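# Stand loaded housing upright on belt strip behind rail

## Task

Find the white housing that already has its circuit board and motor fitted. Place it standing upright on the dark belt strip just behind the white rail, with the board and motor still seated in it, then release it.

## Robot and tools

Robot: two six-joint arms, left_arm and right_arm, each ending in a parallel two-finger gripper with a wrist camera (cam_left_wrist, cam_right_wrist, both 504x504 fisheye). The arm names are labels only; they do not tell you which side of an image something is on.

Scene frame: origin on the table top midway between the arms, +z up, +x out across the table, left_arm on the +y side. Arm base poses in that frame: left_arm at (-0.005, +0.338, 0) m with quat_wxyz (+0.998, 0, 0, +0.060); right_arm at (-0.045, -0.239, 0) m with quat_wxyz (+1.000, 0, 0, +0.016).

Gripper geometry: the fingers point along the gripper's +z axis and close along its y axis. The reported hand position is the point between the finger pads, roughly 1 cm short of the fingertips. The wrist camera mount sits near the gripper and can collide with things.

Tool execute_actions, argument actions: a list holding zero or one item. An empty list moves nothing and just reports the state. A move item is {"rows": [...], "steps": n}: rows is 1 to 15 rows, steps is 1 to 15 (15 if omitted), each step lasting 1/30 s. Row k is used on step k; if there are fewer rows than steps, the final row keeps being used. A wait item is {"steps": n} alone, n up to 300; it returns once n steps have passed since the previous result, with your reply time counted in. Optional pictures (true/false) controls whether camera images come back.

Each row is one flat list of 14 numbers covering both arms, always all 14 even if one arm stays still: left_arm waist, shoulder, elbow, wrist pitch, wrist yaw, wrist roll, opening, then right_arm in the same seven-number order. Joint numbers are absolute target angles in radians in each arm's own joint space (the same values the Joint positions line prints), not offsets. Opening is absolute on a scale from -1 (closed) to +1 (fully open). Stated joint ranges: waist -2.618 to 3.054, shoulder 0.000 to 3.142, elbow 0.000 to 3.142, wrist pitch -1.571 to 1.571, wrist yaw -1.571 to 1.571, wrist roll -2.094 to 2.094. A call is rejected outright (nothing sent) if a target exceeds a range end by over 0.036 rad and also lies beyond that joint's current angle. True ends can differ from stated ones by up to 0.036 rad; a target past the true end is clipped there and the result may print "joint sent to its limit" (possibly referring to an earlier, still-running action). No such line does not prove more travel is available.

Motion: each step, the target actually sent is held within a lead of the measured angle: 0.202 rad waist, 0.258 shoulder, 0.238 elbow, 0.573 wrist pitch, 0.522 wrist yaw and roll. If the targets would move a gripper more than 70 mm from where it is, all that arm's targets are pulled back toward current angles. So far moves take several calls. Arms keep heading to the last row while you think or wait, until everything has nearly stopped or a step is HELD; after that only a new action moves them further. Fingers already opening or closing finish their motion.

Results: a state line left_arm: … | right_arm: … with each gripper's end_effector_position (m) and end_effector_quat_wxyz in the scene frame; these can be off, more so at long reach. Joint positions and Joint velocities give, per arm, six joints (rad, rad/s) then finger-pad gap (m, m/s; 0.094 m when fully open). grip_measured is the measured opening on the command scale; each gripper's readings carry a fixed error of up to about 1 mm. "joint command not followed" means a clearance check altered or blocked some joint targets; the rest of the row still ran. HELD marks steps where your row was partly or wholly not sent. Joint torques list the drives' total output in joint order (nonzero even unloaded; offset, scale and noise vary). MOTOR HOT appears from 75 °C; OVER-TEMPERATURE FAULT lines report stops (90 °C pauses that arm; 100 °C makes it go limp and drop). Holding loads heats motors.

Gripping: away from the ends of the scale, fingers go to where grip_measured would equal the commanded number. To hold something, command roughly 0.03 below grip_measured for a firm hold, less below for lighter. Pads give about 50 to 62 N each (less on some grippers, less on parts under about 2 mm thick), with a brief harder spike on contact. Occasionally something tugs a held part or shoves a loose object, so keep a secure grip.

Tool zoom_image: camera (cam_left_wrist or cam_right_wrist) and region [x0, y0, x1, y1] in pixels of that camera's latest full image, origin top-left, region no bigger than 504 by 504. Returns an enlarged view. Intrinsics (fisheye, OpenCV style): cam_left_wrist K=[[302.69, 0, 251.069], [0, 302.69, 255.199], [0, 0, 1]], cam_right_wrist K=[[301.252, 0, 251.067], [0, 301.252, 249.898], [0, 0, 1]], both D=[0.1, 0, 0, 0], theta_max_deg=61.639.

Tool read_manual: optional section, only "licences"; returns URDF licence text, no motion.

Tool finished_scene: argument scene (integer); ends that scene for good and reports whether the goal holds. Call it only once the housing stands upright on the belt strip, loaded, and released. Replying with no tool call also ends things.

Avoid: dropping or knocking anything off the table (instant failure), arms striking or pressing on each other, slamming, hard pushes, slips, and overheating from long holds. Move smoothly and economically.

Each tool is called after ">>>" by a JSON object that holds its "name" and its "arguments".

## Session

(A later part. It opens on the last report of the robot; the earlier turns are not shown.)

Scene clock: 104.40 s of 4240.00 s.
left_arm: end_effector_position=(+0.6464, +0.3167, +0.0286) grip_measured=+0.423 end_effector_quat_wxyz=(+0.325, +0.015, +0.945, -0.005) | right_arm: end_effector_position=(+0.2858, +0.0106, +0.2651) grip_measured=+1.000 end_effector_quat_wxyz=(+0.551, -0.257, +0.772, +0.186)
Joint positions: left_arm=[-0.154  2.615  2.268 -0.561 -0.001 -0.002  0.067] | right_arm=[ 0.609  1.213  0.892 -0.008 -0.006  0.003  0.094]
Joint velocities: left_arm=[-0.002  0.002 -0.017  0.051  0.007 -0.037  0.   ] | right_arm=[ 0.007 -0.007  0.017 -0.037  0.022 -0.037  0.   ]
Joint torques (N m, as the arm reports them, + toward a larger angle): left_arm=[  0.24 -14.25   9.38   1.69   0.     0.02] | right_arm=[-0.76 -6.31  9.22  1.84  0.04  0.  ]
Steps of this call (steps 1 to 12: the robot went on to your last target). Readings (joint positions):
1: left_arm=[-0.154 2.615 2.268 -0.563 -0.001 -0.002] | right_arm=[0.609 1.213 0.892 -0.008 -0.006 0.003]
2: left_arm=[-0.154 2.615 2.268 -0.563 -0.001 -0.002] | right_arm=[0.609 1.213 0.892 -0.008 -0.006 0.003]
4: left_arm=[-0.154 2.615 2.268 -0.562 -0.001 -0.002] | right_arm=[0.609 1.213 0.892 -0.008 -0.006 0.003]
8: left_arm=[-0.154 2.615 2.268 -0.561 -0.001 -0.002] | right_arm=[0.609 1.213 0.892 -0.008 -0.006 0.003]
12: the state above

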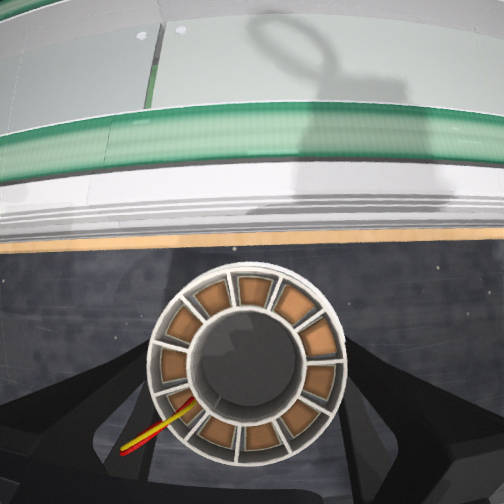

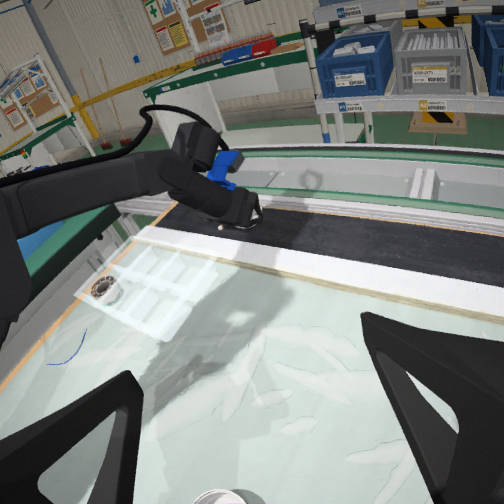

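>>> {"name": "execute_actions", "arguments": {"actions": [{"rows":[[-0.15,2.58,2.27,-0.54,0,0,0.38,0.6,1.2,0.9,0,0,0,1],[-0.15,2.57,2.26,-0.54,0,0,0.38,0.6,1.2,0.9,0,0,0,1],[-0.15,2.56,2.25,-0.53,0,0,0.38,0.6,1.2,0.9,0,0,0,1],[-0.15,2.55,2.23,-0.52,0,0,0.38,0.6,1.2,0.9,0,0,0,1],[-0.15,2.54,2.21,-0.51,0,0,0.38,0.6,1.2,0.9,0,0,0,1],[-0.15,2.53,2.19,-0.50,0,0,0.38,0.6,1.2,0.9,0,0,0,1],[-0.15,2.52,2.17,-0.49,0,0,0.38,0.6,1.2,0.9,0,0,0,1],[-0.15,2.51,2.15,-0.48,0,0,0.38,0.6,1.2,0.9,0,0,0,1],[-0.15,2.51,2.13,-0.47,0,0,0.38,0.6,1.2,0.9,0,0,0,1],[-0.15,2.51,2.12,-0.47,0,0,0.38,0.6,1.2,0.9,0,0,0,1]]}], "pictures": false}}

>>> {"name": "execute_actions", "arguments": {"actions": [{"steps":12}], "pictures": false}}

Scene clock: 112.33 s of 4240.00 s.
left_arm: end_effector_position=(+0.6341, +0.3172, +0.0346) grip_measured=+0.423 end_effector_quat_wxyz=(+0.328, +0.015, +0.945, -0.005) | right_arm: end_effector_position=(+0.2858, +0.0106, +0.2651) grip_measured=+1.000 end_effector_quat_wxyz=(+0.551, -0.257, +0.772, +0.186)
Joint positions: left_arm=[-0.154  2.533  2.135 -0.505 -0.001 -0.002  0.067] | right_arm=[ 0.609  1.213  0.892 -0.008 -0.006  0.003  0.094]
Joint velocities: left_arm=[ 0.007  0.002 -0.1   -0.051  0.007  0.081  0.001] | right_arm=[ 0.002 -0.002 -0.017  0.007 -0.022 -0.051  0.   ]
Joint torques (N m, as the arm reports them, + toward a larger angle): left_arm=[  0.25 -15.16   6.49   1.81  -0.02   0.03] | right_arm=[-0.76 -6.31  9.22  1.84  0.05  0.  ]
Steps of this call (steps 1 to 15: the robot went on to your last target; steps 16 to 90: nothing new was sent; then 4.43 s passed at rest; steps 91 to 105: all 15 steps of this action). Readings (joint positions):
91: left_arm=[-0.154 2.615 2.268 -0.561 -0.001 -0.002] | right_arm=[0.609 1.213 0.892 -0.008 -0.006 0.003]
92: left_arm=[-0.154 2.614 2.268 -0.561 -0.001 -0.002] | right_arm=[0.609 1.213 0.892 -0.008 -0.006 0.003]
94: left_arm=[-0.154 2.606 2.260 -0.557 -0.001 -0.002] | right_arm=[0.609 1.213 0.892 -0.008 -0.006 0.003]
98: left_arm=[-0.154 2.561 2.195 -0.535 -0.001 -0.002] | right_arm=[0.609 1.213 0.892 -0.008 -0.006 0.003]
105: the state above

Scene clock: 112.73 s of 4240.00 s.
left_arm: end_effector_position=(+0.6346, +0.3171, +0.0342) grip_measured=+0.423 end_effector_quat_wxyz=(+0.329, +0.015, +0.944, -0.005) | right_arm: end_effector_position=(+0.2858, +0.0106, +0.2651) grip_measured=+1.000 end_effector_quat_wxyz=(+0.551, -0.257, +0.772, +0.186)
Joint positions: left_arm=[-0.154  2.533  2.132 -0.498 -0.001 -0.002  0.067] | right_arm=[ 0.609  1.213  0.892 -0.008 -0.006  0.003  0.094]
Joint velocities: left_arm=[-0.012  0.002 -0.022 -0.051 -0.081  0.037  0.   ] | right_arm=[-0.022 -0.002 -0.002  0.022  0.007 -0.007  0.   ]
Joint torques (N m, as the arm reports them, + toward a larger angle): left_arm=[  0.27 -15.18   6.31   1.8   -0.03   0.01] | right_arm=[-0.78 -6.3   9.21  1.84  0.04  0.01]
Steps of this call (steps 1 to 12: the robot went on to your last target). Readings (joint positions):
1: left_arm=[-0.154 2.533 2.133 -0.505 -0.001 -0.002] | right_arm=[0.609 1.213 0.892 -0.008 -0.006 0.003]
2: left_arm=[-0.154 2.533 2.132 -0.505 -0.001 -0.002] | right_arm=[0.609 1.213 0.892 -0.008 -0.006 0.003]
4: left_arm=[-0.154 2.533 2.132 -0.504 -0.001 -0.002] | right_arm=[0.609 1.213 0.892 -0.008 -0.006 0.003]
8: left_arm=[-0.154 2.533 2.132 -0.500 -0.001 -0.002] | right_arm=[0.609 1.213 0.892 -0.008 -0.006 0.003]
12: the state above

>>> {"name": "execute_actions", "arguments": {"actions": [{"rows":[[-0.15,2.54,2.125,-0.46,0,0,0.38,0.6,1.2,0.9,0,0,0,1],[-0.15,2.55,2.125,-0.46,0,0,0.38,0.6,1.2,0.9,0,0,0,1],[-0.15,2.555,2.125,-0.46,0,0,0.38,0.6,1.2,0.9,0,0,0,1],[-0.15,2.56,2.125,-0.46,0,0,0.38,0.6,1.2,0.9,0,0,0,1]]}]}}

Scene clock: 118.17 s of 4240.00 s.
left_arm: end_effector_position=(+0.6378, +0.3170, +0.0261) grip_measured=+0.423 end_effector_quat_wxyz=(+0.332, +0.015, +0.943, -0.006) | right_arm: end_effector_position=(+0.2858, +0.0106, +0.2651) grip_measured=+1.000 end_effector_quat_wxyz=(+0.551, -0.257, +0.772, +0.186)
Joint positions: left_arm=[-0.154  2.553  2.132 -0.473 -0.001 -0.003  0.067] | right_arm=[ 0.609  1.213  0.892 -0.008 -0.006  0.003  0.094]
Joint velocities: left_arm=[ 0.007 -0.027 -0.032  0.051 -0.037  0.037 -0.   ] | right_arm=[-0.002 -0.022 -0.002  0.007  0.007 -0.022  0.   ]
Joint torques (N m, as the arm reports them, + toward a larger angle): left_arm=[  0.28 -13.04   6.66   1.6    0.     0.05] | right_arm=[-0.77 -6.29  9.22  1.84  0.05  0.  ]
Steps of this call (steps 1 to 15: the robot went on to your last target; steps 16 to 90: nothing new was sent; then 1.93 s passed at rest; steps 91 to 105: all 15 steps of this action). Readings (joint positions):
91: left_arm=[-0.154 2.533 2.132 -0.497 -0.001 -0.002] | right_arm=[0.609 1.213 0.892 -0.008 -0.006 0.003]
92: left_arm=[-0.154 2.535 2.132 -0.495 -0.001 -0.002] | right_arm=[0.609 1.213 0.892 -0.008 -0.006 0.003]
94: left_arm=[-0.154 2.540 2.132 -0.487 -0.001 -0.002] | right_arm=[0.609 1.213 0.892 -0.008 -0.006 0.003]
98: left_arm=[-0.154 2.552 2.132 -0.475 -0.001 -0.003] | right_arm=[0.609 1.213 0.892 -0.008 -0.006 0.003]
105: the state above

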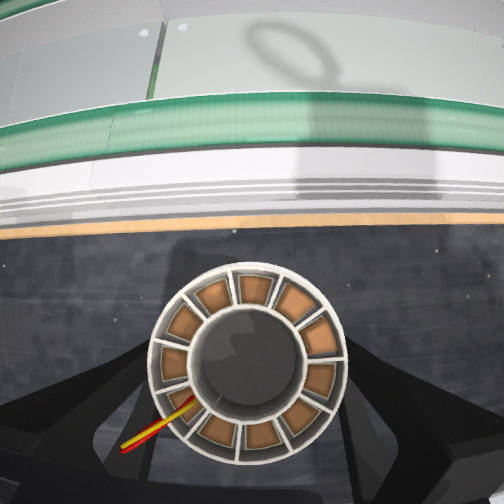

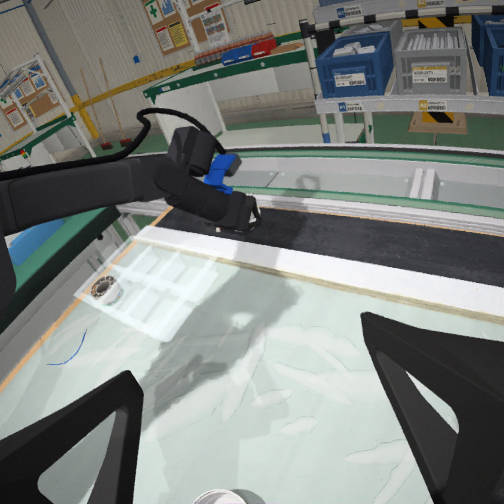

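>>> {"name": "execute_actions", "arguments": {"actions": [{"rows":[[-0.15,2.572,2.125,-0.46,0,0,0.38,0.6,1.2,0.9,0,0,0,1]],"steps":10}], "pictures": false}}

>>> {"name": "execute_actions", "arguments": {"actions": [{"rows":[[-0.15,2.56,2.125,-0.46,0,0,1,0.6,1.2,0.9,0,0,0,1]],"steps":10}], "pictures": false}}

>>> {"name": "execute_actions", "arguments": {"actions": [{"rows":[[-0.15,2.53,2.125,-0.48,0,0,1,0.6,1.2,0.9,0,0,0,1],[-0.15,2.5,2.125,-0.5,0,0,1,0.6,1.2,0.9,0,0,0,1],[-0.15,2.47,2.125,-0.53,0,0,1,0.6,1.2,0.9,0,0,0,1],[-0.15,2.44,2.125,-0.56,0,0,1,0.6,1.2,0.9,0,0,0,1],[-0.15,2.41,2.125,-0.6,0,0,1,0.6,1.2,0.9,0,0,0,1],[-0.15,2.38,2.125,-0.62,0,0,1,0.6,1.2,0.9,0,0,0,1],[-0.15,2.35,2.125,-0.65,0,0,1,0.6,1.2,0.9,0,0,0,1]]}]}}

Scene clock: 126.13 s of 4240.00 s.
left_arm: end_effector_position=(+0.6389, +0.3169, +0.0257) grip_measured=+0.423 end_effector_quat_wxyz=(+0.334, +0.015, +0.942, -0.006) | right_arm: end_effector_position=(+0.2858, +0.0106, +0.2651) grip_measured=+1.000 end_effector_quat_wxyz=(+0.551, -0.257, +0.772, +0.186)
Joint positions: left_arm=[-0.154  2.555  2.132 -0.466 -0.001 -0.003  0.067] | right_arm=[ 0.609  1.213  0.892 -0.008 -0.006  0.003  0.094]
Joint velocities: left_arm=[ 0.007 -0.007 -0.017 -0.022 -0.007 -0.022 -0.   ] | right_arm=[-0.007 -0.017 -0.002  0.022 -0.022 -0.051  0.   ]
Joint torques (N m, as the arm reports them, + toward a larger angle): left_arm=[  0.19 -12.28   6.66   1.55  -0.02   0.03] | right_arm=[-0.77 -6.31  9.22  1.84  0.04  0.  ]
Steps of this call (steps 1 to 15: the robot went on to your last target; steps 16 to 90: nothing new was sent; then 4.63 s passed at rest; steps 91 to 100: all 10 steps of this action). Readings (joint positions):
91: left_arm=[-0.154 2.553 2.132 -0.473 -0.001 -0.003] | right_arm=[0.609 1.213 0.892 -0.008 -0.006 0.003]
92: left_arm=[-0.154 2.554 2.132 -0.471 -0.001 -0.003] | right_arm=[0.609 1.213 0.892 -0.008 -0.006 0.003]
94: left_arm=[-0.154 2.555 2.132 -0.469 -0.001 -0.003] | right_arm=[0.609 1.213 0.892 -0.008 -0.006 0.003]
98: left_arm=[-0.154 2.555 2.132 -0.467 -0.001 -0.003] | right_arm=[0.609 1.213 0.892 -0.008 -0.006 0.003]
100: the state above

Scene clock: 126.47 s of 4240.00 s.
left_arm: end_effector_position=(+0.6393, +0.3169, +0.0261) grip_measured=+1.000 end_effector_quat_wxyz=(+0.335, +0.015, +0.942, -0.006) | right_arm: end_effector_position=(+0.2858, +0.0106, +0.2651) grip_measured=+1.000 end_effector_quat_wxyz=(+0.551, -0.257, +0.772, +0.186)
Joint positions: left_arm=[-0.154  2.555  2.132 -0.464 -0.001 -0.003  0.094] | right_arm=[ 0.609  1.213  0.892 -0.008 -0.006  0.003  0.094]
Joint velocities: left_arm=[-0.002  0.002  0.002 -0.007  0.037 -0.022  0.   ] | right_arm=[ 0.017  0.007 -0.002 -0.051 -0.007 -0.051  0.   ]
Joint torques (N m, as the arm reports them, + toward a larger angle): left_arm=[  0.29 -13.25   6.59   1.52   0.     0.  ] | right_arm=[-0.77 -6.31  9.22  1.84  0.04  0.  ]
Steps of this call (steps 1 to 10: all 10 steps of this action). Readings (joint positions):
1: left_arm=[-0.154 2.555 2.132 -0.466 -0.001 -0.003] | right_arm=[0.609 1.213 0.892 -0.008 -0.006 0.003]
2: left_arm=[-0.154 2.555 2.132 -0.465 -0.001 -0.003] | right_arm=[0.609 1.213 0.892 -0.008 -0.006 0.003]
4: left_arm=[-0.154 2.555 2.132 -0.464 -0.001 -0.003] | right_arm=[0.609 1.213 0.892 -0.008 -0.006 0.003]
8: left_arm=[-0.154 2.555 2.132 -0.464 -0.001 -0.003] | right_arm=[0.609 1.213 0.892 -0.008 -0.006 0.003]
10: the state above

Scene clock: 126.97 s of 4240.00 s.
left_arm: end_effector_position=(+0.6197, +0.3176, +0.1419) grip_measured=+1.000 end_effector_quat_wxyz=(+0.374, +0.014, +0.927, -0.007) | right_arm: end_effector_position=(+0.2858, +0.0106, +0.2651) grip_measured=+1.000 end_effector_quat_wxyz=(+0.551, -0.257, +0.772, +0.186)
Joint positions: left_arm=[-0.154  2.324  2.122 -0.601 -0.001 -0.003  0.094] | right_arm=[ 0.609  1.213  0.892 -0.008 -0.006  0.003  0.094]
Joint velocities: left_arm=[-0.002 -0.002  0.007  0.022  0.007  0.081  0.   ] | right_arm=[-0.022 -0.002 -0.002  0.007 -0.022  0.007  0.   ]
Joint torques (N m, as the arm reports them, + toward a larger angle): left_arm=[  0.24 -10.52   7.58   1.08   0.     0.03] | right_arm=[-0.76 -6.31  9.22  1.84  0.05  0.01]
Steps of this call (steps 1 to 15: all 15 steps of this action). Readings (joint positions):
1: left_arm=[-0.154 2.555 2.132 -0.464 -0.001 -0.003] | right_arm=[0.609 1.213 0.892 -0.008 -0.006 0.003]
2: left_arm=[-0.154 2.552 2.132 -0.467 -0.001 -0.003] | right_arm=[0.609 1.213 0.892 -0.008 -0.006 0.003]
4: left_arm=[-0.154 2.535 2.130 -0.496 -0.001 -0.003] | right_arm=[0.609 1.213 0.892 -0.008 -0.006 0.003]
8: left_arm=[-0.154 2.436 2.122 -0.587 -0.001 -0.003] | right_arm=[0.609 1.213 0.892 -0.008 -0.006 0.003]
15: the state above

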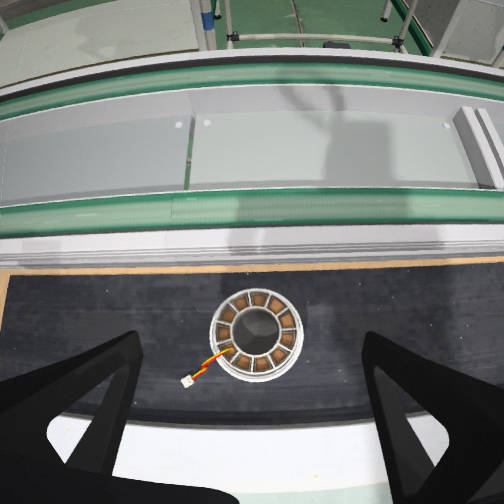

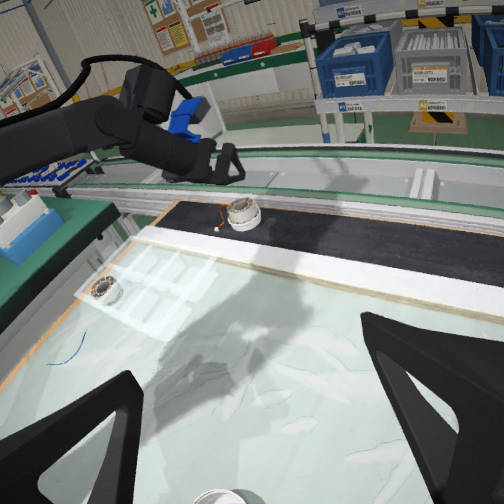

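>>> {"name": "finished_scene", "arguments": {"scene": 1}}

The scene is finished: the task was done.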